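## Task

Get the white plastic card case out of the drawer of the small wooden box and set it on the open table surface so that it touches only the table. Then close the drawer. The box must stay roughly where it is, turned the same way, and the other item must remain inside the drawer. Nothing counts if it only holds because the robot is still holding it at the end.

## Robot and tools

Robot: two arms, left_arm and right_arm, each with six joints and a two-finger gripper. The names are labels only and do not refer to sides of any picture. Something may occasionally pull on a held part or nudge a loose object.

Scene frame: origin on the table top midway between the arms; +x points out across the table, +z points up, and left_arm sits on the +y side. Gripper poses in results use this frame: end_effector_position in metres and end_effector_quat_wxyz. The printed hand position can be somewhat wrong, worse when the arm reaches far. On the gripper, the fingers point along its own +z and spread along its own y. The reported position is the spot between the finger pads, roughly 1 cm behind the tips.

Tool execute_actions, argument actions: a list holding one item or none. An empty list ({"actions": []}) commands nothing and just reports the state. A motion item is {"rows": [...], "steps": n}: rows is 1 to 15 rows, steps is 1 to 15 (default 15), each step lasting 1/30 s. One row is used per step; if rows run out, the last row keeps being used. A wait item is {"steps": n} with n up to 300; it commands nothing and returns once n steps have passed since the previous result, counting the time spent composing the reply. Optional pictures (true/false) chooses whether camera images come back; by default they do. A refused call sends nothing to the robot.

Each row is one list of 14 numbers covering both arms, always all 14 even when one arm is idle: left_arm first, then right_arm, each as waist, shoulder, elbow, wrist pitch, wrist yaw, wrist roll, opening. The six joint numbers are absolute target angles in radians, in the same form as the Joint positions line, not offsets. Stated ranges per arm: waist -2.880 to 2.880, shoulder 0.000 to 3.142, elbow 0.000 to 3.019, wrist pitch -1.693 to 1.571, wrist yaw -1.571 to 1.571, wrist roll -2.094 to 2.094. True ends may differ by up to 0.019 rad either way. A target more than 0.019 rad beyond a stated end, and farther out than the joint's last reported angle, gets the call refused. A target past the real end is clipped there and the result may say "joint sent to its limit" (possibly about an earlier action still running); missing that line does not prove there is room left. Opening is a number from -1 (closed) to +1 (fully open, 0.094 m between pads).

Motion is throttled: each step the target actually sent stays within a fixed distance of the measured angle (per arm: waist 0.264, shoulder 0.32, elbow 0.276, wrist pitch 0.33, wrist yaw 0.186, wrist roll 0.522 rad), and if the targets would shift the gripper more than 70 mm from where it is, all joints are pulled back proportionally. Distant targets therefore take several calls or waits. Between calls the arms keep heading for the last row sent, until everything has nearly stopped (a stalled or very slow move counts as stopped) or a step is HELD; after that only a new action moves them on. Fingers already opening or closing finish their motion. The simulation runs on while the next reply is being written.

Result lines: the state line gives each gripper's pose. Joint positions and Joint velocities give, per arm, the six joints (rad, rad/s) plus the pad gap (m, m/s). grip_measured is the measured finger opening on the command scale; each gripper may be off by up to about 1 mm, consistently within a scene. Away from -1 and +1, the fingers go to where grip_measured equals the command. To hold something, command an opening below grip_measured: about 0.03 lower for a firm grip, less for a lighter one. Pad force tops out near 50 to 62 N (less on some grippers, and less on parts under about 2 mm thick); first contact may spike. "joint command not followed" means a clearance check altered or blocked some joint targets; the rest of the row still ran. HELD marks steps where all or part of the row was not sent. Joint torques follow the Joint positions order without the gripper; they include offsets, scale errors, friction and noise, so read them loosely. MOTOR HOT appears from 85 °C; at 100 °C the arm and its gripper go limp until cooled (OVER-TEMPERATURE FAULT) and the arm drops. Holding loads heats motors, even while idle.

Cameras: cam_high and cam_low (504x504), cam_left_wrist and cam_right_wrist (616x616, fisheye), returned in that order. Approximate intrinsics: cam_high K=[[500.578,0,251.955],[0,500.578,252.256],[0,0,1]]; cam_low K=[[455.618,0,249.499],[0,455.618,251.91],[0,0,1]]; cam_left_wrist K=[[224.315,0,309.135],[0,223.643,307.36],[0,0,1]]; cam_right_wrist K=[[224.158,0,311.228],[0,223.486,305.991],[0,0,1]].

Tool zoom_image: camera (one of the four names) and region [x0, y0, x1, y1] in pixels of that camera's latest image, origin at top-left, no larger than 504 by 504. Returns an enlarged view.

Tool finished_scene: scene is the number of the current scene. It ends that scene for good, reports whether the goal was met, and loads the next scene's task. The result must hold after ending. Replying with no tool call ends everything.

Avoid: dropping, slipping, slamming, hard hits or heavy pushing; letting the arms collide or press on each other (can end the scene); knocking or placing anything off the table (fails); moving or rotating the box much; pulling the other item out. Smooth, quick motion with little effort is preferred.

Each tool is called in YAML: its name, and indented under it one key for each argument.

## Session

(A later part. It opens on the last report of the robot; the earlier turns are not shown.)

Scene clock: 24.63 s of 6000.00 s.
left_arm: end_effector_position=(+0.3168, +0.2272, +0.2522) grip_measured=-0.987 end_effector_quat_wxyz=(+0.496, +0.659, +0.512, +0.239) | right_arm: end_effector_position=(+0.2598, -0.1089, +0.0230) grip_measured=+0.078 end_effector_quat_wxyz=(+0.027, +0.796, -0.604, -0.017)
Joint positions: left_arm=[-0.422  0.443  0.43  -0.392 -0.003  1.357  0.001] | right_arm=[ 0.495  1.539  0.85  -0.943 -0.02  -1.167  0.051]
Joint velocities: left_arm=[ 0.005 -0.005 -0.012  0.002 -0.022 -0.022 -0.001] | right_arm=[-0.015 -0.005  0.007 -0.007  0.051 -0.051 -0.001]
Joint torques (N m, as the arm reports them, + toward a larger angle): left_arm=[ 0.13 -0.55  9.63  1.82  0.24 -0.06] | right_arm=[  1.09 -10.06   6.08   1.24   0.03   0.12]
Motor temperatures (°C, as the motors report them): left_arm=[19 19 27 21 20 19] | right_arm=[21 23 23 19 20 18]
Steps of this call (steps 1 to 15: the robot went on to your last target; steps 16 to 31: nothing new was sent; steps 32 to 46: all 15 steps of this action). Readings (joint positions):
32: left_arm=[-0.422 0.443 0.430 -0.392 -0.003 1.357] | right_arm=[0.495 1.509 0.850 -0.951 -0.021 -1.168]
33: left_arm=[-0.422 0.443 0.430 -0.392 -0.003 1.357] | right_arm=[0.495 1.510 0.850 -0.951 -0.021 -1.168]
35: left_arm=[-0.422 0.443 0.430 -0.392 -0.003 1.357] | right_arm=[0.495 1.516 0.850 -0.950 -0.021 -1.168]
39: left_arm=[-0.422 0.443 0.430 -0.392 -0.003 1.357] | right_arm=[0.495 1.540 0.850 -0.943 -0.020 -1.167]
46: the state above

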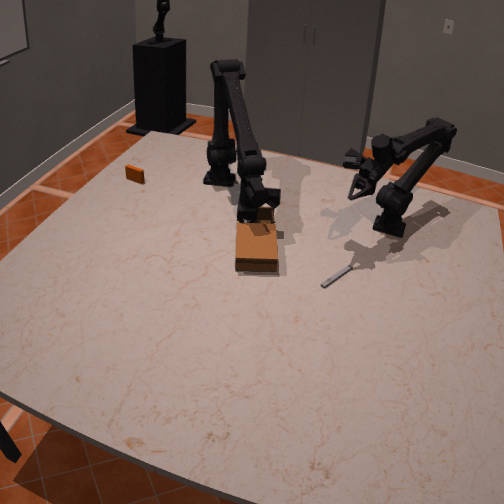

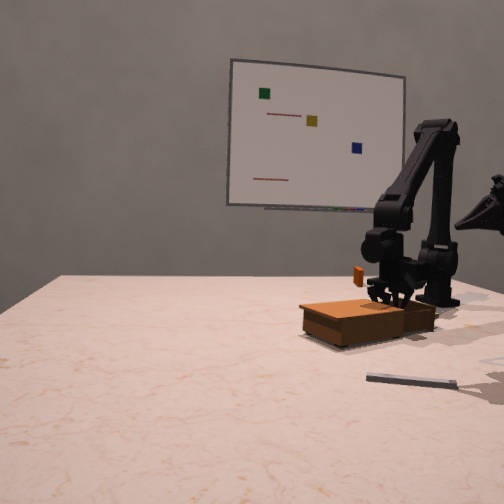

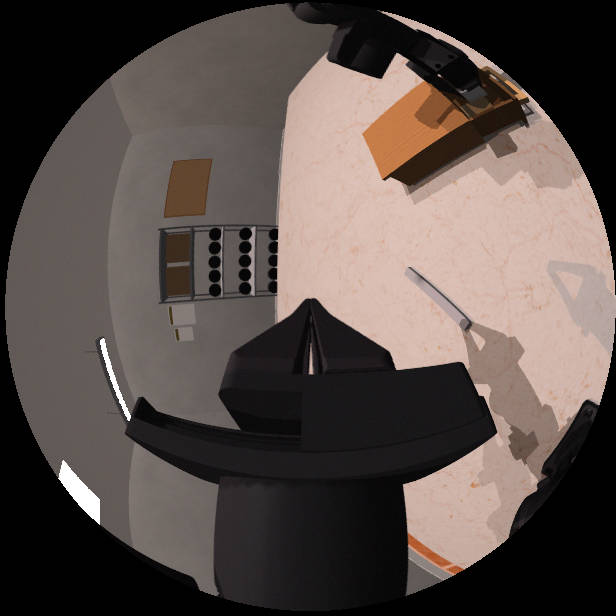

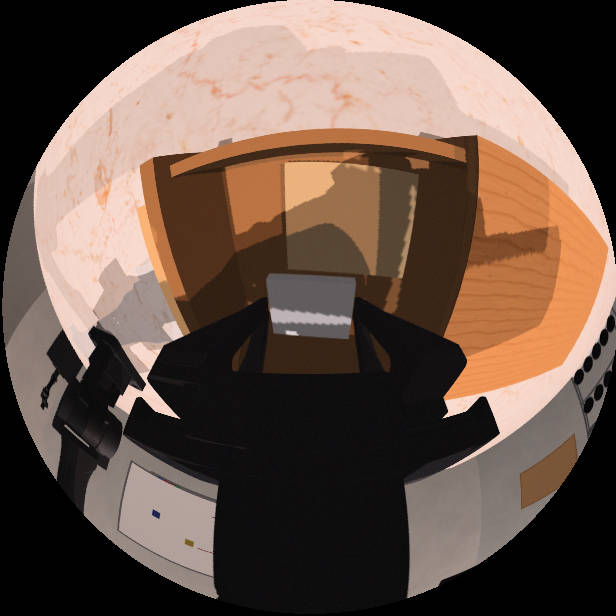

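execute_actions:
  actions:
    - {"rows":[[-0.42,0.44,0.45,-0.39,0,1.36,-1,0.5,1.56,0.848,-0.915,-0.018,-1.16,0.05],[-0.42,0.44,0.45,-0.39,0,1.36,-1,0.5,1.56,0.848,-0.915,-0.018,-1.16,0.03],[-0.42,0.44,0.45,-0.39,0,1.36,-1,0.5,1.56,0.848,-0.915,-0.018,-1.16,0.01],[-0.42,0.44,0.45,-0.39,0,1.36,-1,0.5,1.56,0.848,-0.915,-0.018,-1.16,-0.01],[-0.42,0.44,0.45,-0.39,0,1.36,-1,0.5,1.56,0.848,-0.915,-0.018,-1.16,-0.03],[-0.42,0.44,0.45,-0.39,0,1.36,-1,0.5,1.56,0.848,-0.915,-0.018,-1.16,-0.05],[-0.42,0.44,0.45,-0.39,0,1.36,-1,0.5,1.56,0.848,-0.915,-0.018,-1.16,-0.07],[-0.42,0.44,0.45,-0.39,0,1.36,-1,0.5,1.56,0.848,-0.915,-0.018,-1.16,-0.09]],"steps":15}

Scene clock: 26.37 s of 6000.00 s.
left_arm: end_effector_position=(+0.3168, +0.2272, +0.2522) grip_measured=-0.987 end_effector_quat_wxyz=(+0.496, +0.659, +0.512, +0.239) | right_arm: end_effector_position=(+0.2610, -0.1084, +0.0230) grip_measured=-0.016 end_effector_quat_wxyz=(+0.025, +0.796, -0.604, -0.015)
Joint positions: left_arm=[-0.422  0.443  0.43  -0.392 -0.003  1.357  0.001] | right_arm=[ 0.495  1.539  0.85  -0.937 -0.018 -1.166  0.046]
Joint velocities: left_arm=[-0.005  0.005  0.002 -0.022  0.007  0.051 -0.   ] | right_arm=[-0.015  0.005 -0.007  0.012  0.022  0.007  0.   ]
Joint torques (N m, as the arm reports them, + toward a larger angle): left_arm=[ 0.03 -0.39  9.7   1.76  0.24 -0.05] | right_arm=[ 1.12 -9.23  6.01  1.54 -0.03  0.1 ]
Motor temperatures (°C, as the motors report them): left_arm=[19 19 27 21 20 19] | right_arm=[21 23 23 19 20 18]
Steps of this call (steps 1 to 15: the robot went on to your last target; steps 16 to 37: nothing new was sent; steps 38 to 52: all 15 steps of this action). Readings (joint positions):
38: left_arm=[-0.422 0.443 0.430 -0.392 -0.003 1.357] | right_arm=[0.495 1.539 0.850 -0.942 -0.020 -1.167]
39: left_arm=[-0.422 0.443 0.430 -0.392 -0.003 1.357] | right_arm=[0.495 1.539 0.850 -0.940 -0.019 -1.167]
41: left_arm=[-0.422 0.443 0.430 -0.392 -0.003 1.357] | right_arm=[0.495 1.539 0.850 -0.938 -0.018 -1.166]
45: left_arm=[-0.422 0.443 0.430 -0.392 -0.003 1.357] | right_arm=[0.495 1.539 0.850 -0.937 -0.018 -1.166]
52: the state above

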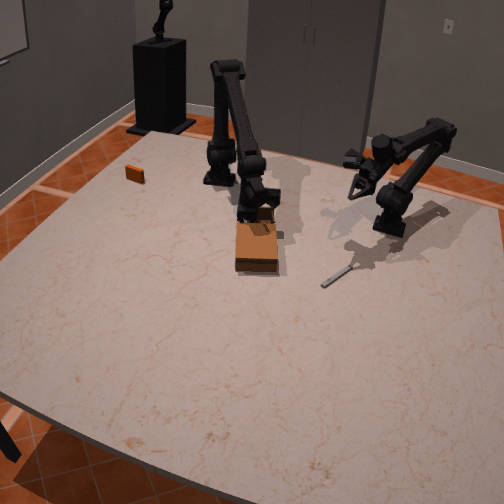

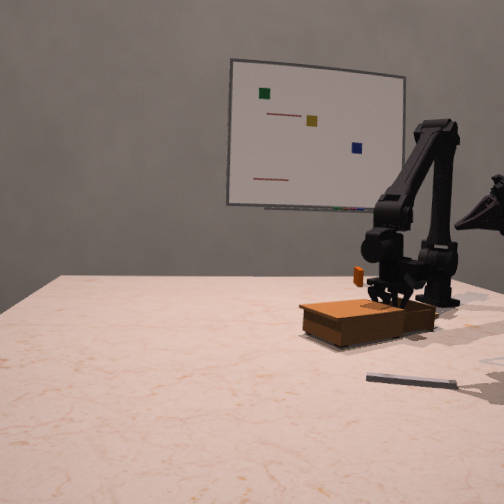

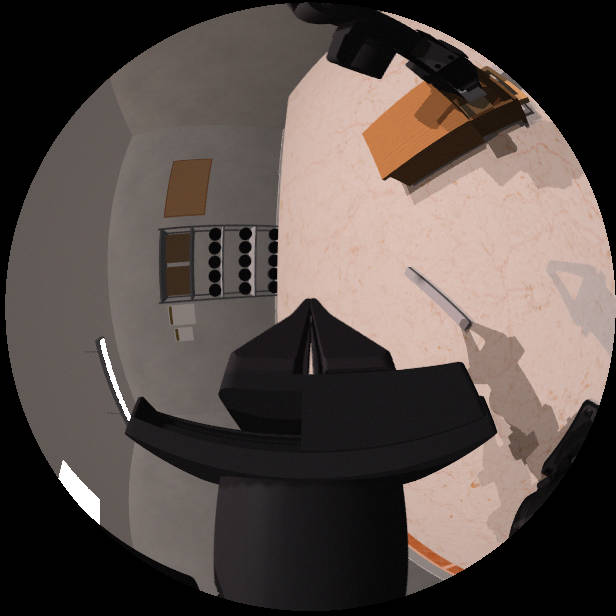

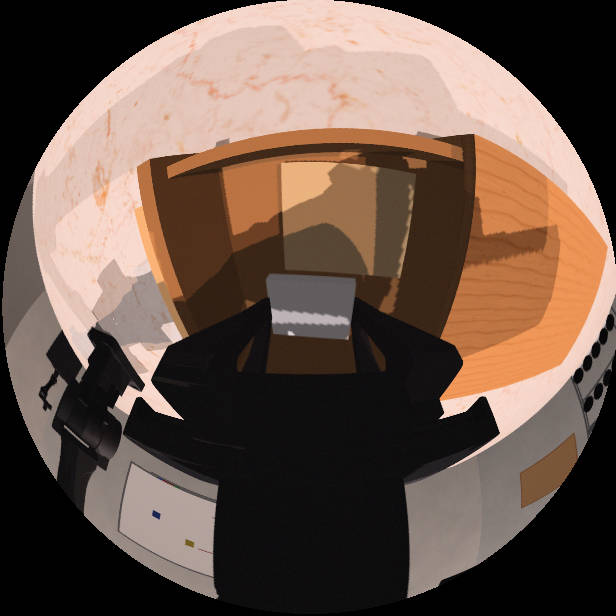

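execute_actions:
  actions:
    - {"rows":[[-0.42,0.44,0.45,-0.39,0,1.36,-1,0.5,1.53,0.89,-0.945,-0.018,-1.16,-0.055],[-0.42,0.44,0.45,-0.39,0,1.36,-1,0.5,1.515,0.9,-0.96,-0.018,-1.16,-0.055],[-0.42,0.44,0.45,-0.39,0,1.36,-1,0.5,1.505,0.908,-0.977,-0.018,-1.16,-0.055],[-0.42,0.44,0.45,-0.39,0,1.36,-1,0.5,1.495,0.915,-0.994,-0.018,-1.16,-0.055],[-0.42,0.44,0.45,-0.39,0,1.36,-1,0.5,1.485,0.923,-1.011,-0.018,-1.16,-0.055],[-0.42,0.44,0.45,-0.39,0,1.36,-1,0.5,1.475,0.93,-1.028,-0.018,-1.16,-0.055],[-0.42,0.44,0.45,-0.39,0,1.36,-1,0.5,1.465,0.938,-1.045,-0.018,-1.16,-0.055],[-0.42,0.44,0.45,-0.39,0,1.36,-1,0.5,1.455,0.945,-1.062,-0.018,-1.16,-0.055],[-0.42,0.44,0.45,-0.39,0,1.36,-1,0.5,1.445,0.953,-1.079,-0.018,-1.16,-0.055],[-0.42,0.44,0.45,-0.39,0,1.36,-1,0.5,1.435,0.96,-1.096,-0.018,-1.16,-0.055],[-0.42,0.44,0.45,-0.39,0,1.36,-1,0.5,1.425,0.968,-1.113,-0.018,-1.16,-0.055],[-0.42,0.44,0.45,-0.39,0,1.36,-1,0.5,1.415,0.975,-1.13,-0.018,-1.16,-0.055],[-0.42,0.44,0.45,-0.39,0,1.36,-1,0.5,1.405,0.983,-1.145,-0.018,-1.16,-0.055],[-0.42,0.44,0.45,-0.39,0,1.36,-1,0.5,1.395,0.99,-1.155,-0.018,-1.16,-0.055]],"steps":15}
  pictures: false

execute_actions:
  actions:
    - {"steps":10}

Scene clock: 29.83 s of 6000.00 s.
left_arm: end_effector_position=(+0.3168, +0.2272, +0.2522) grip_measured=-0.987 end_effector_quat_wxyz=(+0.496, +0.659, +0.512, +0.239) | right_arm: end_effector_position=(+0.2615, -0.1081, +0.0896) grip_measured=-0.016 end_effector_quat_wxyz=(+0.020, +0.797, -0.604, -0.014)
Joint positions: left_arm=[-0.422  0.443  0.43  -0.392 -0.003  1.357  0.001] | right_arm=[ 0.495  1.423  0.933 -1.125 -0.018 -1.166  0.046]
Joint velocities: left_arm=[-0.005 -0.005 -0.017 -0.002 -0.081 -0.051 -0.   ] | right_arm=[-0.015 -0.337  0.222 -0.261 -0.007  0.081 -0.001]
Joint torques (N m, as the arm reports them, + toward a larger angle): left_arm=[ 0.27 -0.48  9.67  1.82  0.25 -0.06] | right_arm=[  1.07 -10.68  10.45   0.14  -0.04   0.11]
Motor temperatures (°C, as the motors report them): left_arm=[19 19 27 21 20 19] | right_arm=[21 23 23 19 20 18]
Steps of this call (steps 1 to 15: the robot went on to your last target; steps 16 to 89: nothing new was sent; steps 90 to 104: all 15 steps of this action). Readings (joint positions):
90: left_arm=[-0.422 0.443 0.430 -0.392 -0.003 1.357] | right_arm=[0.495 1.538 0.850 -0.937 -0.018 -1.166]
91: left_arm=[-0.422 0.443 0.430 -0.392 -0.003 1.357] | right_arm=[0.495 1.537 0.851 -0.939 -0.018 -1.166]
93: left_arm=[-0.422 0.443 0.430 -0.392 -0.003 1.357] | right_arm=[0.495 1.535 0.857 -0.955 -0.018 -1.166]
97: left_arm=[-0.422 0.443 0.430 -0.392 -0.003 1.357] | right_arm=[0.495 1.508 0.876 -1.016 -0.018 -1.166]
104: the state above

Scene clock: 30.17 s of 6000.00 s.
left_arm: end_effector_position=(+0.3168, +0.2272, +0.2522) grip_measured=-0.987 end_effector_quat_wxyz=(+0.496, +0.659, +0.512, +0.239) | right_arm: end_effector_position=(+0.2639, -0.1061, +0.1029) grip_measured=-0.016 end_effector_quat_wxyz=(+0.008, +0.797, -0.604, -0.011)
Joint positions: left_arm=[-0.422  0.443  0.43  -0.392 -0.003  1.357  0.001] | right_arm=[ 0.495  1.399  0.947 -1.141 -0.018 -1.166  0.046]
Joint velocities: left_arm=[ 0.005 -0.015 -0.002 -0.007  0.022 -0.007  0.   ] | right_arm=[-0.015 -0.005  0.002  0.007 -0.007  0.037  0.001]
Joint torques (N m, as the arm reports them, + toward a larger angle): left_arm=[ 0.21 -0.79  9.63  1.8   0.26 -0.06] | right_arm=[  1.09 -10.35  10.43  -0.09  -0.04   0.11]
Motor temperatures (°C, as the motors report them): left_arm=[19 19 27 21 20 19] | right_arm=[21 23 23 19 20 18]
Steps of this call (steps 1 to 10: the robot went on to your last target). Readings (joint positions):
1: left_arm=[-0.422 0.443 0.430 -0.392 -0.003 1.357] | right_arm=[0.495 1.413 0.939 -1.132 -0.018 -1.166]
2: left_arm=[-0.422 0.443 0.430 -0.392 -0.003 1.357] | right_arm=[0.495 1.406 0.943 -1.135 -0.018 -1.166]
4: left_arm=[-0.422 0.443 0.430 -0.392 -0.003 1.357] | right_arm=[0.495 1.399 0.947 -1.138 -0.018 -1.166]
8: left_arm=[-0.422 0.443 0.430 -0.392 -0.003 1.357] | right_arm=[0.495 1.399 0.947 -1.141 -0.018 -1.166]
10: the state above

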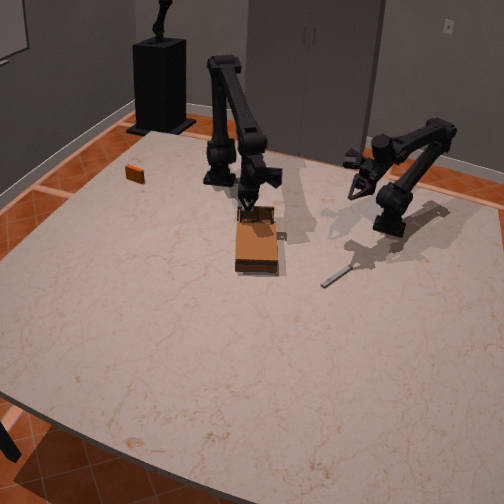

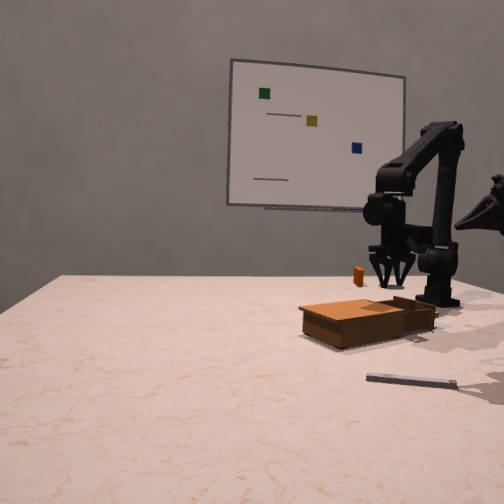

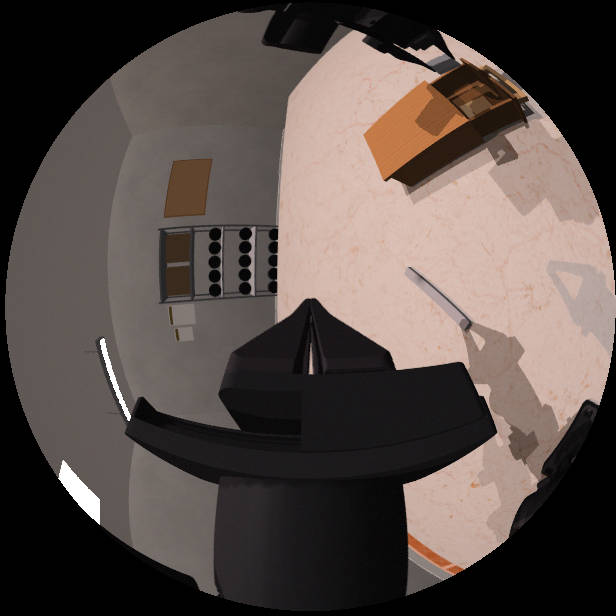

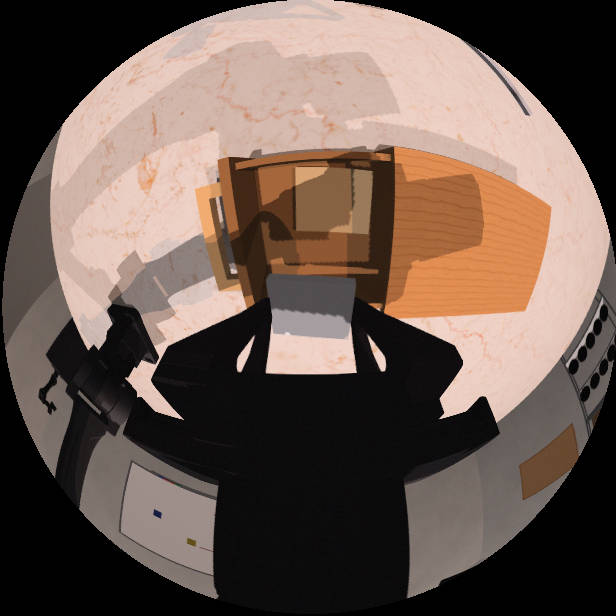

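execute_actions:
  actions:
    - {"rows":[[-0.43,0.54,0.56,-0.45,0,1.2,-1,0.47,1.395,0.97,-1.14,-0.018,-1.16,-0.055],[-0.44,0.64,0.67,-0.52,0,1.05,-1,0.43,1.395,0.97,-1.14,-0.018,-1.16,-0.055],[-0.45,0.74,0.78,-0.59,0,0.9,-1,0.38,1.395,0.97,-1.14,-0.018,-1.16,-0.055],[-0.46,0.84,0.89,-0.66,0,0.75,-1,0.33,1.395,0.97,-1.14,-0.018,-1.16,-0.055],[-0.47,0.94,1.0,-0.73,0,0.6,-1,0.27,1.395,0.97,-1.14,-0.018,-1.16,-0.055],[-0.48,1.04,1.1,-0.8,0,0.45,-1,0.21,1.395,0.97,-1.14,-0.018,-1.16,-0.055],[-0.49,1.14,1.2,-0.87,0,0.3,-1,0.15,1.395,0.97,-1.14,-0.018,-1.16,-0.055],[-0.5,1.24,1.3,-0.94,0,0.15,-1,0.09,1.395,0.97,-1.14,-0.018,-1.16,-0.055],[-0.51,1.34,1.4,-1.01,0,0,-1,0.03,1.395,0.97,-1.14,-0.018,-1.16,-0.055],[-0.52,1.44,1.5,-1.08,0,-0.15,-1,-0.03,1.395,0.97,-1.14,-0.018,-1.16,-0.055],[-0.53,1.54,1.58,-1.15,0,-0.3,-1,-0.09,1.395,0.97,-1.14,-0.018,-1.16,-0.055],[-0.54,1.62,1.66,-1.22,0,-0.45,-1,-0.14,1.395,0.97,-1.14,-0.018,-1.16,-0.055],[-0.55,1.7,1.72,-1.29,0,-0.6,-1,-0.185,1.395,0.97,-1.14,-0.018,-1.16,-0.055],[-0.56,1.76,1.78,-1.34,0,-0.75,-1,-0.22,1.395,0.97,-1.14,-0.018,-1.16,-0.055],[-0.57,1.8,1.82,-1.38,0,-0.95,-1,-0.25,1.395,0.97,-1.14,-0.018,-1.16,-0.055]],"steps":15}
  pictures: false

execute_actions:
  actions:
    - {"rows":[[-0.58,1.8,1.82,-1.38,0,-0.96,-1,-0.26,1.41,0.945,-1.11,0,-1.16,-0.055],[-0.59,1.8,1.82,-1.38,0,-0.96,-1,-0.26,1.422,0.938,-1.095,0,-1.16,-0.055],[-0.6,1.8,1.82,-1.38,0,-0.96,-1,-0.26,1.434,0.931,-1.08,0,-1.16,-0.055],[-0.61,1.8,1.82,-1.38,0,-0.96,-1,-0.26,1.446,0.924,-1.063,0,-1.16,-0.055],[-0.62,1.8,1.82,-1.38,0,-0.96,-1,-0.26,1.458,0.917,-1.046,0,-1.16,-0.055],[-0.63,1.8,1.82,-1.38,0,-0.96,-1,-0.26,1.47,0.91,-1.029,0,-1.16,-0.055],[-0.64,1.8,1.82,-1.38,0,-0.96,-1,-0.26,1.482,0.903,-1.012,0,-1.16,-0.055],[-0.64,1.8,1.82,-1.38,0,-0.96,-1,-0.26,1.494,0.896,-0.995,0,-1.16,-0.055],[-0.64,1.8,1.82,-1.38,0,-0.96,-1,-0.26,1.506,0.889,-0.978,0,-1.16,-0.055],[-0.64,1.8,1.82,-1.38,0,-0.96,-1,-0.26,1.518,0.882,-0.961,0,-1.16,-0.055],[-0.64,1.8,1.82,-1.38,0,-0.96,-1,-0.26,1.528,0.875,-0.944,0,-1.16,-0.055],[-0.64,1.8,1.82,-1.38,0,-0.96,-1,-0.26,1.536,0.868,-0.927,0,-1.16,-0.055],[-0.64,1.8,1.82,-1.38,0,-0.96,-1,-0.26,1.544,0.861,-0.91,0,-1.16,-0.055],[-0.64,1.8,1.82,-1.38,0,-0.96,-1,-0.26,1.55,0.855,-0.895,0,-1.16,-0.055]],"steps":15}
  pictures: false

execute_actions:
  actions:
    - {"steps":30}
  pictures: false

Scene clock: 36.33 s of 6000.00 s.
left_arm: end_effector_position=(+0.4738, +0.0856, +0.1978) grip_measured=-0.987 end_effector_quat_wxyz=(+0.087, +0.390, +0.917, -0.013) | right_arm: end_effector_position=(+0.3451, -0.3428, +0.0983) grip_measured=-0.016 end_effector_quat_wxyz=(-0.010, -0.539, +0.842, +0.017)
Joint positions: left_arm=[-0.53   1.61   1.435 -1.22  -0.003  0.232  0.001] | right_arm=[-0.21   1.413  0.948 -1.142 -0.017 -1.166  0.046]
Joint velocities: left_arm=[-0.269  2.593  2.283 -1.853 -0.066 -2.484 -0.   ] | right_arm=[-1.411 -0.005 -0.007  0.017 -0.081 -0.022  0.   ]
Joint torques (N m, as the arm reports them, + toward a larger angle): left_arm=[ -1.83 -13.69   9.42   0.75   0.21  -0.07] | right_arm=[  4.96 -12.14   8.53   0.8   -0.1    0.11]
Motor temperatures (°C, as the motors report them): left_arm=[19 19 28 21 20 19] | right_arm=[21 23 24 19 20 18]
Steps of this call (steps 1 to 30: the robot went on to your last target; steps 31 to 140: nothing new was sent; then 1.00 s passed at rest; steps 141 to 155: all 15 steps of this action). Readings (joint positions):
141: left_arm=[-0.422 0.450 0.436 -0.403 -0.003 1.336] | right_arm=[0.500 1.413 0.948 -1.142 -0.020 -1.166]
142: left_arm=[-0.422 0.475 0.460 -0.437 -0.003 1.292] | right_arm=[0.494 1.413 0.948 -1.142 -0.020 -1.166]
144: left_arm=[-0.430 0.592 0.558 -0.533 -0.003 1.158] | right_arm=[0.451 1.413 0.948 -1.142 -0.021 -1.166]
148: left_arm=[-0.465 0.962 0.866 -0.777 -0.003 0.809] | right_arm=[0.240 1.413 0.948 -1.142 -0.021 -1.166]
155: the state above

Scene clock: 36.83 s of 6000.00 s.
left_arm: end_effector_position=(+0.4954, -0.0075, +0.2022) grip_measured=-0.987 end_effector_quat_wxyz=(+0.045, -0.053, +0.997, -0.039) | right_arm: end_effector_position=(+0.3480, -0.3646, +0.0245) grip_measured=-0.016 end_effector_quat_wxyz=(-0.017, -0.518, +0.855, +0.011)
Joint positions: left_arm=[-0.641  1.836  1.752 -1.369 -0.003 -0.79   0.001] | right_arm=[-0.26   1.543  0.861 -0.929  0.002 -1.166  0.046]
Joint velocities: left_arm=[-0.005 -0.288  0.261 -0.022  0.037 -1.077  0.   ] | right_arm=[-0.015  0.249 -0.178  0.305 -0.007  0.037  0.002]
Joint torques (N m, as the arm reports them, + toward a larger angle): left_arm=[  0.32 -18.19  10.71   0.16   0.09  -0.08] | right_arm=[  0.72 -12.35   6.64   1.13  -0.07   0.1 ]
Motor temperatures (°C, as the motors report them): left_arm=[19 19 28 21 20 19] | right_arm=[21 23 24 19 20 18]
Steps of this call (steps 1 to 15: all 15 steps of this action). Readings (joint positions):
1: left_arm=[-0.539 1.694 1.516 -1.276 -0.003 0.136] | right_arm=[-0.251 1.413 0.948 -1.139 -0.008 -1.166]
2: left_arm=[-0.549 1.768 1.589 -1.311 -0.003 0.049] | right_arm=[-0.280 1.413 0.947 -1.130 -0.000 -1.166]
4: left_arm=[-0.568 1.863 1.680 -1.327 -0.003 -0.105] | right_arm=[-0.300 1.415 0.942 -1.105 0.002 -1.166]
8: left_arm=[-0.607 1.889 1.704 -1.350 -0.003 -0.377] | right_arm=[-0.274 1.447 0.918 -1.042 0.002 -1.166]
15: the state above

Scene clock: 37.83 s of 6000.00 s.
left_arm: end_effector_position=(+0.4977, -0.0094, +0.2362) grip_measured=-0.987 end_effector_quat_wxyz=(+0.063, -0.131, +0.987, -0.065) | right_arm: end_effector_position=(+0.3462, -0.3645, +0.0173) grip_measured=-0.016 end_effector_quat_wxyz=(-0.018, -0.518, +0.855, +0.012)
Joint positions: left_arm=[-0.641  1.796  1.778 -1.371 -0.003 -0.948  0.001] | right_arm=[-0.26   1.555  0.851 -0.911  0.002 -1.166  0.046]
Joint velocities: left_arm=[-0.005 -0.015 -0.012 -0.002 -0.051  0.007 -0.   ] | right_arm=[-0.005  0.005 -0.017  0.002 -0.037  0.022 -0.   ]
Joint torques (N m, as the arm reports them, + toward a larger angle): left_arm=[  0.13 -16.22  10.14   0.27   0.08  -0.1 ] | right_arm=[  0.69 -11.82   6.44   1.24  -0.09   0.11]
Motor temperatures (°C, as the motors report them): left_arm=[19 19 28 21 20 19] | right_arm=[21 23 24 19 20 18]
Steps of this call (steps 1 to 30: the robot went on to your last target). Readings (joint positions):
1: left_arm=[-0.641 1.826 1.760 -1.369 -0.003 -0.822] | right_arm=[-0.260 1.550 0.856 -0.922 0.002 -1.166]
2: left_arm=[-0.641 1.818 1.767 -1.369 -0.003 -0.847] | right_arm=[-0.260 1.554 0.853 -0.918 0.002 -1.166]
4: left_arm=[-0.641 1.803 1.775 -1.369 -0.003 -0.883] | right_arm=[-0.260 1.555 0.851 -0.914 0.002 -1.166]
8: left_arm=[-0.641 1.794 1.778 -1.370 -0.003 -0.922] | right_arm=[-0.260 1.555 0.851 -0.911 0.002 -1.166]
30: the state above
All arms were judged still, so your last target was given up. Only a new action makes them travel on or press farther. Fingers that are still opening or closing keep moving.

Lower right to the table; lower left to z≈.12.

execute_actions:
  actions:
    - {"rows":[[-0.64,1.82,1.8,-1.38,0,-0.96,-1,-0.26,1.563,0.855,-0.895,0,-1.16,-0.055],[-0.64,1.84,1.8,-1.38,0,-0.96,-1,-0.26,1.569,0.855,-0.895,0,-1.16,-0.055],[-0.64,1.86,1.8,-1.38,0,-0.96,-1,-0.26,1.575,0.855,-0.89,0,-1.16,-0.055],[-0.64,1.88,1.8,-1.38,0,-0.96,-1,-0.26,1.581,0.855,-0.885,0,-1.16,-0.055],[-0.64,1.90,1.8,-1.38,0,-0.96,-1,-0.26,1.587,0.855,-0.885,0,-1.16,-0.055],[-0.64,1.92,1.8,-1.38,0,-0.96,-1,-0.26,1.587,0.855,-0.885,0,-1.16,-0.055],[-0.64,1.94,1.8,-1.38,0,-0.96,-1,-0.26,1.587,0.855,-0.885,0,-1.16,-0.055],[-0.64,1.96,1.8,-1.38,0,-0.96,-1,-0.26,1.587,0.855,-0.885,0,-1.16,-0.055],[-0.64,1.97,1.8,-1.38,0,-0.96,-1,-0.26,1.587,0.855,-0.885,0,-1.16,-0.055]],"steps":15}
  pictures: false

execute_actions:
  actions:
    - {"steps":10}

Scene clock: 40.00 s of 6000.00 s.
left_arm: end_effector_position=(+0.5049, -0.0152, +0.1114) grip_measured=-0.987 end_effector_quat_wxyz=(-0.010, -0.132, +0.991, +0.012) | right_arm: end_effector_position=(+0.3468, -0.3644, +0.0120) grip_measured=-0.016 end_effector_quat_wxyz=(-0.020, -0.518, +0.855, +0.014)
Joint positions: left_arm=[-0.641  2.009  1.778 -1.371 -0.003 -0.948  0.001] | right_arm=[-0.26   1.571  0.851 -0.901  0.001 -1.166  0.046]
Joint velocities: left_arm=[-0.005  0.19   0.017 -0.012 -0.007 -0.007 -0.   ] | right_arm=[ 0.024 -0.005  0.007 -0.007  0.007 -0.007 -0.001]
Joint torques (N m, as the arm reports them, + toward a larger angle): left_arm=[  0.19 -22.58   8.35  -0.15   0.07  -0.09] | right_arm=[  0.7  -10.28   6.34   1.18  -0.06   0.1 ]
Motor temperatures (°C, as the motors report them): left_arm=[19 20 28 21 20 19] | right_arm=[21 23 24 19 20 18]
Steps of this call (steps 1 to 50: nothing new was sent; steps 51 to 65: all 15 steps of this action). Readings (joint positions):
51: left_arm=[-0.641 1.797 1.778 -1.371 -0.003 -0.948] | right_arm=[-0.260 1.555 0.851 -0.911 0.002 -1.166]
52: left_arm=[-0.641 1.799 1.778 -1.371 -0.003 -0.948] | right_arm=[-0.260 1.555 0.851 -0.911 0.002 -1.166]
54: left_arm=[-0.641 1.810 1.778 -1.371 -0.003 -0.948] | right_arm=[-0.260 1.558 0.851 -0.907 0.002 -1.166]
58: left_arm=[-0.641 1.876 1.778 -1.371 -0.003 -0.948] | right_arm=[-0.260 1.571 0.851 -0.901 0.001 -1.166]
65: the state above

Scene clock: 40.33 s of 6000.00 s.
left_arm: end_effector_position=(+0.5049, -0.0153, +0.1240) grip_measured=-0.987 end_effector_quat_wxyz=(-0.003, -0.132, +0.991, +0.005) | right_arm: end_effector_position=(+0.3468, -0.3644, +0.0120) grip_measured=-0.016 end_effector_quat_wxyz=(-0.020, -0.518, +0.855, +0.014)
Joint positions: left_arm=[-0.641  1.988  1.778 -1.372 -0.003 -0.948  0.001] | right_arm=[-0.26   1.571  0.851 -0.901  0.001 -1.166  0.046]
Joint velocities: left_arm=[-0.015 -0.054  0.012 -0.002  0.022 -0.051 -0.   ] | right_arm=[-0.015  0.005 -0.007 -0.012 -0.037 -0.037  0.001]
Joint torques (N m, as the arm reports them, + toward a larger angle): left_arm=[  0.17 -19.65   8.4   -0.02   0.08  -0.11] | right_arm=[ 0.66 -9.95  6.28  1.25 -0.06  0.11]
Motor temperatures (°C, as the motors report them): left_arm=[19 20 28 21 20 19] | right_arm=[21 23 24 19 20 18]
Steps of this call (steps 1 to 10: the robot went on to your last target). Readings (joint positions):
1: left_arm=[-0.641 2.013 1.778 -1.371 -0.003 -0.948] | right_arm=[-0.260 1.571 0.851 -0.901 0.001 -1.166]
2: left_arm=[-0.641 2.013 1.778 -1.371 -0.003 -0.948] | right_arm=[-0.260 1.571 0.851 -0.901 0.001 -1.166]
4: left_arm=[-0.641 2.007 1.778 -1.372 -0.003 -0.948] | right_arm=[-0.260 1.571 0.851 -0.901 0.001 -1.166]
8: left_arm=[-0.641 1.992 1.778 -1.372 -0.003 -0.948] | right_arm=[-0.260 1.571 0.851 -0.901 0.001 -1.166]
10: the state above

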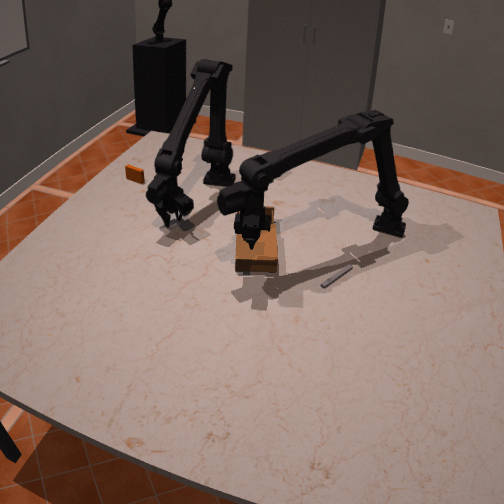

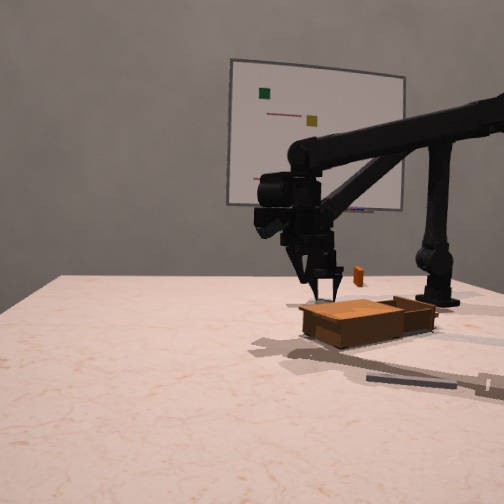

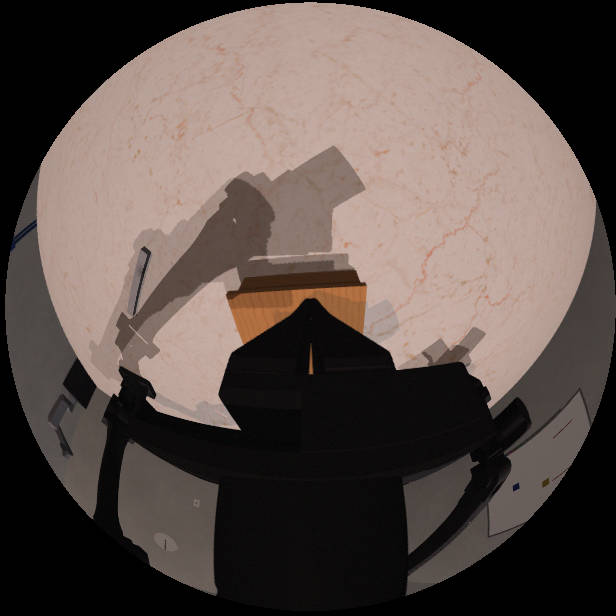

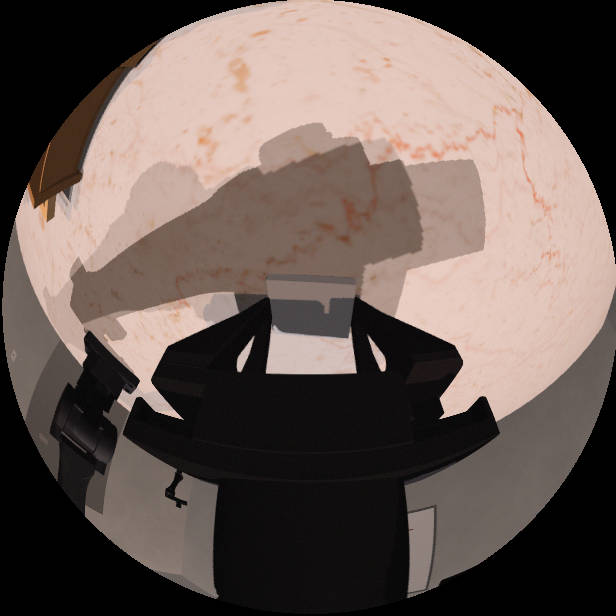

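execute_actions:
  actions:
    - {"rows":[[-0.635,1.975,1.79,-1.35,0,-0.95,-1,-0.26,1.575,0.855,-0.89,0,-1.16,0.05],[-0.631,1.979,1.778,-1.335,0,-0.95,-1,-0.26,1.57,0.855,-0.89,0,-1.16,0.2],[-0.631,1.983,1.766,-1.32,0,-0.95,-1,-0.26,1.57,0.855,-0.89,0,-1.16,0.2],[-0.631,1.987,1.754,-1.305,0,-0.95,-1,-0.26,1.545,0.855,-0.9,0,-1.16,0.2],[-0.631,1.991,1.742,-1.288,0,-0.95,-1,-0.26,1.52,0.855,-0.915,0,-1.16,0.2],[-0.631,1.995,1.73,-1.27,0,-0.95,-1,-0.26,1.49,0.855,-0.93,0,-1.16,0.2],[-0.631,1.999,1.718,-1.252,0,-0.95,-1,-0.26,1.46,0.855,-0.95,0,-1.16,0.2],[-0.631,2.003,1.706,-1.234,0,-0.95,-1,-0.26,1.43,0.855,-0.97,0,-1.16,0.2],[-0.631,2.007,1.694,-1.216,0,-0.95,-1,-0.26,1.4,0.85,-0.99,0,-1.1,0.2],[-0.631,2.01,1.682,-1.198,0,-0.95,-1,-0.25,1.37,0.845,-1.01,0,-1.0,0.0],[-0.631,2.013,1.67,-1.18,0,-0.95,-1,-0.23,1.34,0.84,-1.03,0,-0.9,-0.3],[-0.631,2.016,1.66,-1.162,0,-0.95,-1,-0.2,1.31,0.83,-1.05,0,-0.8,-0.6],[-0.631,2.018,1.65,-1.148,0,-0.95,-1,-0.16,1.28,0.82,-1.07,0,-0.7,-1],[-0.631,2.02,1.645,-1.14,0,-0.95,-1,-0.12,1.25,0.81,-1.09,0,-0.6,-1],[-0.631,2.02,1.645,-1.14,0,-0.95,-1,-0.07,1.22,0.8,-1.11,0,-0.5,-1]],"steps":15}
  pictures: false

execute_actions:
  actions:
    - {"rows":[[-0.631,2.02,1.645,-1.14,0,-0.95,-1,-0.02,1.19,0.79,-1.13,0,-0.4,-1],[-0.631,2.02,1.645,-1.14,0,-0.95,-1,0.04,1.17,0.78,-1.15,0,-0.3,-1],[-0.631,2.02,1.645,-1.14,0,-0.95,-1,0.1,1.155,0.77,-1.15,0,-0.2,-1],[-0.631,2.02,1.645,-1.14,0,-0.95,-1,0.16,1.155,0.76,-1.15,0,-0.1,-1],[-0.631,2.02,1.645,-1.14,0,-0.95,-1,0.22,1.155,0.75,-1.15,0,0,-1],[-0.631,2.02,1.645,-1.14,0,-0.95,-1,0.28,1.155,0.745,-1.15,0,0.1,-1],[-0.631,2.02,1.645,-1.14,0,-0.95,-1,0.34,1.155,0.745,-1.15,0,0.2,-1],[-0.631,2.02,1.645,-1.14,0,-0.95,-1,0.4,1.155,0.745,-1.15,0,0.3,-1],[-0.631,2.02,1.645,-1.14,0,-0.95,-1,0.46,1.155,0.745,-1.15,0,0.4,-1],[-0.631,2.02,1.645,-1.14,0,-0.95,-1,0.52,1.155,0.745,-1.15,0,0.5,-1],[-0.631,2.02,1.645,-1.14,0,-0.95,-1,0.575,1.155,0.745,-1.15,0,0.6,-1],[-0.631,2.02,1.645,-1.14,0,-0.95,-1,0.625,1.155,0.745,-1.15,0,0.64,-1],[-0.631,2.02,1.645,-1.14,0,-0.95,-1,0.665,1.155,0.745,-1.15,0,0.64,-1],[-0.631,2.02,1.645,-1.14,0,-0.95,-1,0.695,1.155,0.745,-1.15,0,0.64,-1],[-0.631,2.02,1.645,-1.14,0,-0.95,-1,0.716,1.155,0.745,-1.15,0,0.64,-1]],"steps":15}
  pictures: false

execute_actions:
  actions:
    - {"steps":20}

Scene clock: 47.33 s of 6000.00 s.
left_arm: end_effector_position=(+0.5080, -0.0177, +0.0656) grip_measured=-0.987 end_effector_quat_wxyz=(+0.017, -0.132, +0.991, -0.016) | right_arm: end_effector_position=(+0.3215, -0.3357, +0.0997) grip_measured=-0.976 end_effector_quat_wxyz=(+0.028, -0.404, +0.914, -0.013)
Joint positions: left_arm=[-0.641  2.007  1.648 -1.167 -0.003 -0.948  0.001] | right_arm=[-0.181  1.284  0.829 -1.054  0.002 -0.831  0.001]
Joint velocities: left_arm=[-0.005  0.161 -0.203  0.242  0.037 -0.022 -0.001] | right_arm=[ 1.158 -1.109 -0.193 -0.564  0.007  2.249 -0.036]
Joint torques (N m, as the arm reports them, + toward a larger angle): left_arm=[  1.14 -18.16   7.42   0.76   0.09  -0.01] | right_arm=[ 4.68 -7.29  5.95 -0.09 -0.13  0.07]
Motor temperatures (°C, as the motors report them): left_arm=[19 20 28 21 20 19] | right_arm=[21 23 23 19 20 18]
Steps of this call (steps 1 to 30: the robot went on to your last target; steps 31 to 100: nothing new was sent; then 3.17 s passed at rest; steps 101 to 115: all 15 steps of this action). Readings (joint positions):
101: left_arm=[-0.641 1.986 1.778 -1.371 -0.003 -0.948] | right_arm=[-0.260 1.571 0.851 -0.901 0.001 -1.166]
102: left_arm=[-0.641 1.986 1.778 -1.365 -0.003 -0.948] | right_arm=[-0.260 1.571 0.851 -0.901 0.001 -1.166]
104: left_arm=[-0.641 1.986 1.771 -1.342 -0.003 -0.948] | right_arm=[-0.260 1.571 0.851 -0.901 0.001 -1.166]
108: left_arm=[-0.641 1.986 1.729 -1.278 -0.003 -0.948] | right_arm=[-0.260 1.533 0.851 -0.926 0.001 -1.166]
115: the state above

Scene clock: 47.83 s of 6000.00 s.
left_arm: end_effector_position=(+0.5061, -0.0162, +0.0504) grip_measured=-0.987 end_effector_quat_wxyz=(+0.011, -0.132, +0.991, -0.010) | right_arm: end_effector_position=(+0.1719, -0.1166, +0.1087) grip_measured=-0.994 end_effector_quat_wxyz=(+0.013, -0.206, +0.978, +0.010)
Joint positions: left_arm=[-0.641  2.025  1.636 -1.152 -0.003 -0.948  0.001] | right_arm=[ 0.678  1.15   0.748 -1.135 -0.     0.445  0.   ]
Joint velocities: left_arm=[ 0.015 -0.034 -0.007 -0.017  0.037  0.081 -0.   ] | right_arm=[ 1.079 -0.005  0.012 -0.012 -0.066  1.223  0.   ]
Joint torques (N m, as the arm reports them, + toward a larger angle): left_arm=[  1.05 -18.93   7.28   0.78   0.08  -0.02] | right_arm=[-2.11 -6.18  7.1  -0.08  0.08  0.18]
Motor temperatures (°C, as the motors report them): left_arm=[19 20 28 21 20 19] | right_arm=[21 23 23 19 20 18]
Steps of this call (steps 1 to 15: all 15 steps of this action). Readings (joint positions):
1: left_arm=[-0.641 2.011 1.643 -1.161 -0.003 -0.948] | right_arm=[-0.137 1.248 0.822 -1.073 0.002 -0.750]
2: left_arm=[-0.641 2.016 1.640 -1.158 -0.003 -0.948] | right_arm=[-0.083 1.215 0.813 -1.093 0.002 -0.666]
4: left_arm=[-0.641 2.023 1.636 -1.155 -0.003 -0.948] | right_arm=[0.043 1.164 0.793 -1.120 0.002 -0.489]
8: left_arm=[-0.641 2.025 1.636 -1.152 -0.003 -0.948] | right_arm=[0.303 1.143 0.759 -1.133 0.000 -0.113]
15: the state above

Scene clock: 48.50 s of 6000.00 s.
left_arm: end_effector_position=(+0.5061, -0.0162, +0.0504) grip_measured=-0.987 end_effector_quat_wxyz=(+0.011, -0.132, +0.991, -0.010) | right_arm: end_effector_position=(+0.1620, -0.1084, +0.1087) grip_measured=-0.994 end_effector_quat_wxyz=(+0.012, -0.137, +0.990, +0.012)
Joint positions: left_arm=[-0.641  2.025  1.636 -1.152 -0.003 -0.948  0.001] | right_arm=[ 0.722  1.15   0.748 -1.135 -0.001  0.629  0.   ]
Joint velocities: left_arm=[ 0.005 -0.005 -0.007 -0.017  0.095  0.022 -0.001] | right_arm=[-0.015 -0.024 -0.007 -0.007 -0.051  0.022  0.001]
Joint torques (N m, as the arm reports them, + toward a larger angle): left_arm=[  0.83 -18.95   7.33   0.76   0.08   0.  ] | right_arm=[ 0.07 -6.26  7.17 -0.07  0.15  0.11]
Motor temperatures (°C, as the motors report them): left_arm=[19 21 27 21 20 19] | right_arm=[21 23 23 19 20 18]
Steps of this call (steps 1 to 20: the robot went on to your last target). Readings (joint positions):
1: left_arm=[-0.641 2.025 1.636 -1.152 -0.003 -0.948] | right_arm=[0.709 1.150 0.748 -1.135 -0.001 0.482]
2: left_arm=[-0.641 2.025 1.636 -1.152 -0.003 -0.948] | right_arm=[0.727 1.150 0.748 -1.135 -0.001 0.512]
4: left_arm=[-0.641 2.025 1.636 -1.152 -0.003 -0.948] | right_arm=[0.735 1.150 0.748 -1.135 -0.001 0.554]
8: left_arm=[-0.641 2.025 1.636 -1.152 -0.003 -0.948] | right_arm=[0.724 1.150 0.748 -1.135 -0.001 0.600]
20: the state above

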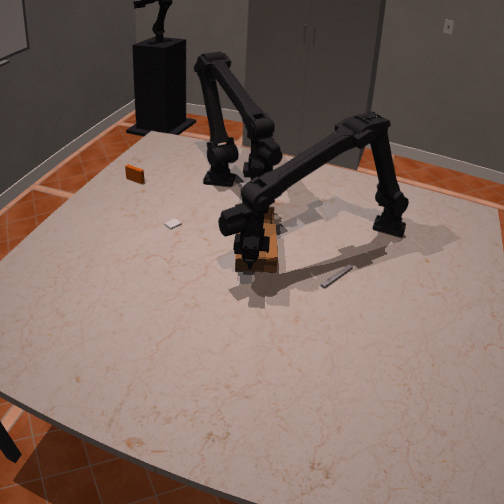

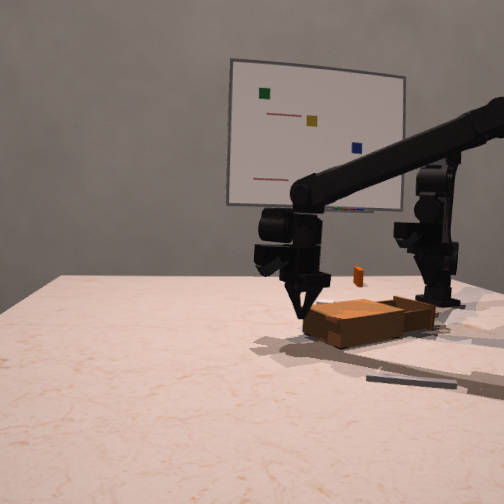

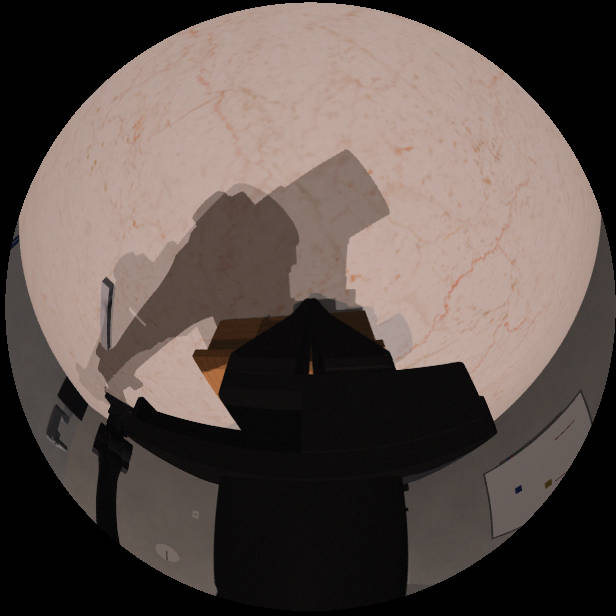

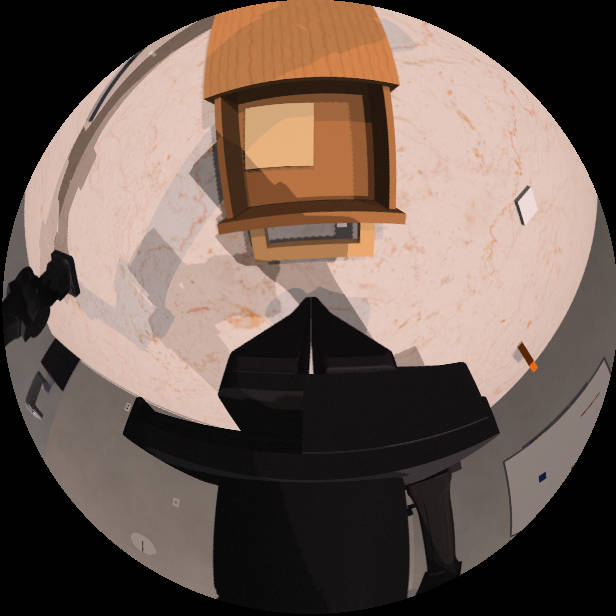

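execute_actions:
  actions:
    - {"rows":[[-0.643,2.01,1.635,-1.14,0,-0.95,-1,0.74,1.14,0.73,-1.12,0,0.65,-1],[-0.643,2.005,1.628,-1.14,0,-0.95,-1,0.755,1.14,0.715,-1.11,0,0.655,-1],[-0.643,2.0,1.621,-1.135,0,-0.95,-1,0.77,1.145,0.70,-1.1,0,0.66,-1],[-0.643,1.997,1.614,-1.135,0,-0.95,-1,0.772,1.155,0.69,-1.08,0,0.66,-1],[-0.643,1.994,1.607,-1.13,0,-0.95,-1,0.772,1.166,0.68,-1.06,0,0.66,-1],[-0.643,1.992,1.6,-1.13,0,-0.95,-1,0.772,1.177,0.67,-1.04,0,0.66,-1],[-0.643,1.99,1.593,-1.13,0,-0.95,-1,0.772,1.188,0.66,-1.02,0,0.66,-1],[-0.643,1.99,1.587,-1.13,0,-0.95,-1,0.772,1.199,0.65,-1.0,0,0.66,-1],[-0.643,1.99,1.587,-1.13,0,-0.95,-1,0.772,1.21,0.64,-0.98,0,0.66,-1],[-0.643,1.99,1.587,-1.13,0,-0.95,-1,0.772,1.221,0.63,-0.96,0,0.66,-1],[-0.643,1.99,1.587,-1.13,0,-0.95,-1,0.772,1.232,0.62,-0.94,0,0.66,-1],[-0.643,1.99,1.587,-1.13,0,-0.95,-1,0.772,1.243,0.612,-0.92,0,0.66,-1],[-0.643,1.99,1.587,-1.13,0,-0.95,-1,0.772,1.254,0.604,-0.9,0,0.66,-1],[-0.643,1.99,1.587,-1.13,0,-0.95,-1,0.772,1.264,0.597,-0.882,0,0.66,-1]],"steps":15}
  pictures: false

execute_actions:
  actions:
    - {"steps":12}

Scene clock: 52.43 s of 6000.00 s.
left_arm: end_effector_position=(+0.4957, -0.0068, +0.0412) grip_measured=-0.987 end_effector_quat_wxyz=(+0.005, -0.132, +0.991, -0.002) | right_arm: end_effector_position=(+0.1422, -0.1122, +0.0367) grip_measured=-0.994 end_effector_quat_wxyz=(+0.003, -0.151, +0.989, +0.003)
Joint positions: left_arm=[-0.641  2.012  1.589 -1.138 -0.004 -0.948  0.001] | right_arm=[ 0.77   1.248  0.606 -0.92  -0.001  0.651  0.   ]
Joint velocities: left_arm=[-0.005 -0.015  0.012 -0.002 -0.081  0.037  0.   ] | right_arm=[-0.015  0.308 -0.168  0.359 -0.022 -0.066  0.   ]
Joint torques (N m, as the arm reports them, + toward a larger angle): left_arm=[ -0.08 -19.87   6.49   0.56   0.15  -0.01] | right_arm=[ 0.69 -7.    6.65  1.03  0.13  0.13]
Motor temperatures (°C, as the motors report them): left_arm=[19 21 27 21 20 19] | right_arm=[21 22 23 19 20 18]
Steps of this call (steps 1 to 15: the robot went on to your last target; steps 16 to 90: nothing new was sent; then 0.43 s passed at rest; steps 91 to 105: all 15 steps of this action). Readings (joint positions):
91: left_arm=[-0.641 2.025 1.636 -1.152 -0.003 -0.948] | right_arm=[0.723 1.150 0.746 -1.134 -0.001 0.633]
92: left_arm=[-0.641 2.025 1.635 -1.151 -0.003 -0.948] | right_arm=[0.726 1.150 0.742 -1.132 -0.001 0.636]
94: left_arm=[-0.641 2.023 1.627 -1.147 -0.003 -0.948] | right_arm=[0.743 1.150 0.722 -1.116 -0.001 0.641]
98: left_arm=[-0.641 2.015 1.598 -1.142 -0.003 -0.948] | right_arm=[0.770 1.163 0.669 -1.055 -0.001 0.647]
105: the state above

Scene clock: 52.83 s of 6000.00 s.
left_arm: end_effector_position=(+0.4957, -0.0068, +0.0412) grip_measured=-0.987 end_effector_quat_wxyz=(+0.005, -0.132, +0.991, -0.002) | right_arm: end_effector_position=(+0.1414, -0.1134, +0.0291) grip_measured=-0.994 end_effector_quat_wxyz=(+0.000, -0.150, +0.989, +0.001)
Joint positions: left_arm=[-0.641  2.012  1.589 -1.138 -0.004 -0.948  0.001] | right_arm=[ 0.77   1.265  0.595 -0.899 -0.001  0.652  0.   ]
Joint velocities: left_arm=[ 0.005 -0.005  0.002 -0.002 -0.051 -0.037 -0.   ] | right_arm=[-0.005  0.005 -0.002 -0.007  0.051 -0.022 -0.   ]
Joint torques (N m, as the arm reports them, + toward a larger angle): left_arm=[ -0.33 -19.82   6.48   0.62   0.12  -0.02] | right_arm=[ 0.75 -6.96  6.51  1.41  0.12  0.14]
Motor temperatures (°C, as the motors report them): left_arm=[19 21 27 21 20 19] | right_arm=[21 22 23 19 20 18]
Steps of this call (steps 1 to 12: the robot went on to your last target). Readings (joint positions):
1: left_arm=[-0.641 2.012 1.589 -1.138 -0.004 -0.948] | right_arm=[0.770 1.257 0.601 -0.911 -0.001 0.651]
2: left_arm=[-0.641 2.012 1.589 -1.138 -0.004 -0.948] | right_arm=[0.770 1.262 0.598 -0.906 -0.001 0.651]
4: left_arm=[-0.641 2.012 1.589 -1.138 -0.004 -0.948] | right_arm=[0.770 1.265 0.595 -0.903 -0.001 0.651]
8: left_arm=[-0.641 2.012 1.589 -1.138 -0.004 -0.948] | right_arm=[0.770 1.265 0.595 -0.899 -0.001 0.651]
12: the state above

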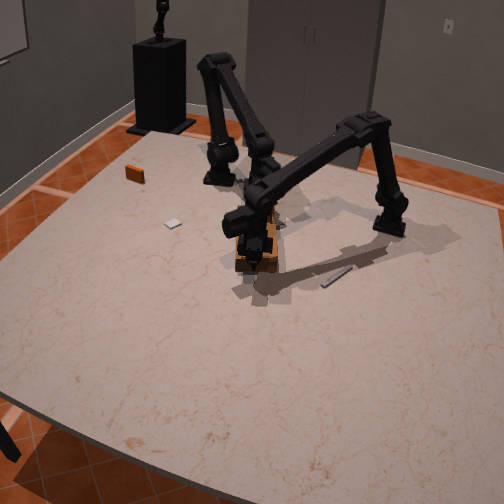

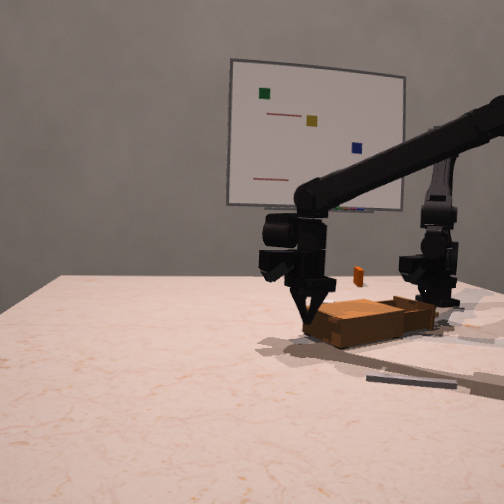

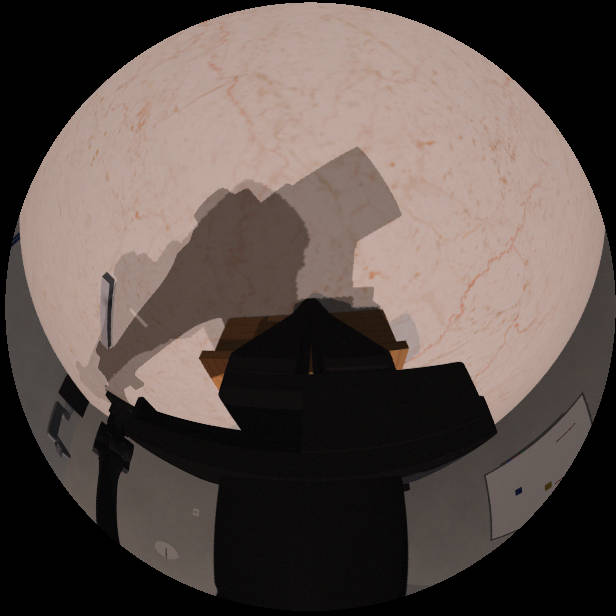

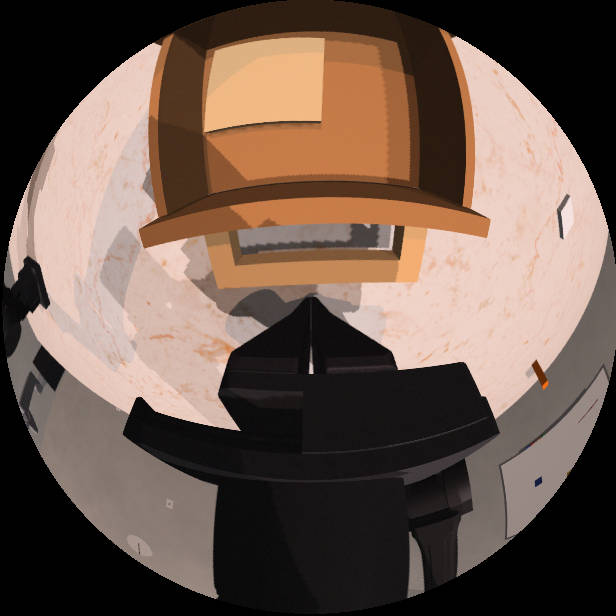

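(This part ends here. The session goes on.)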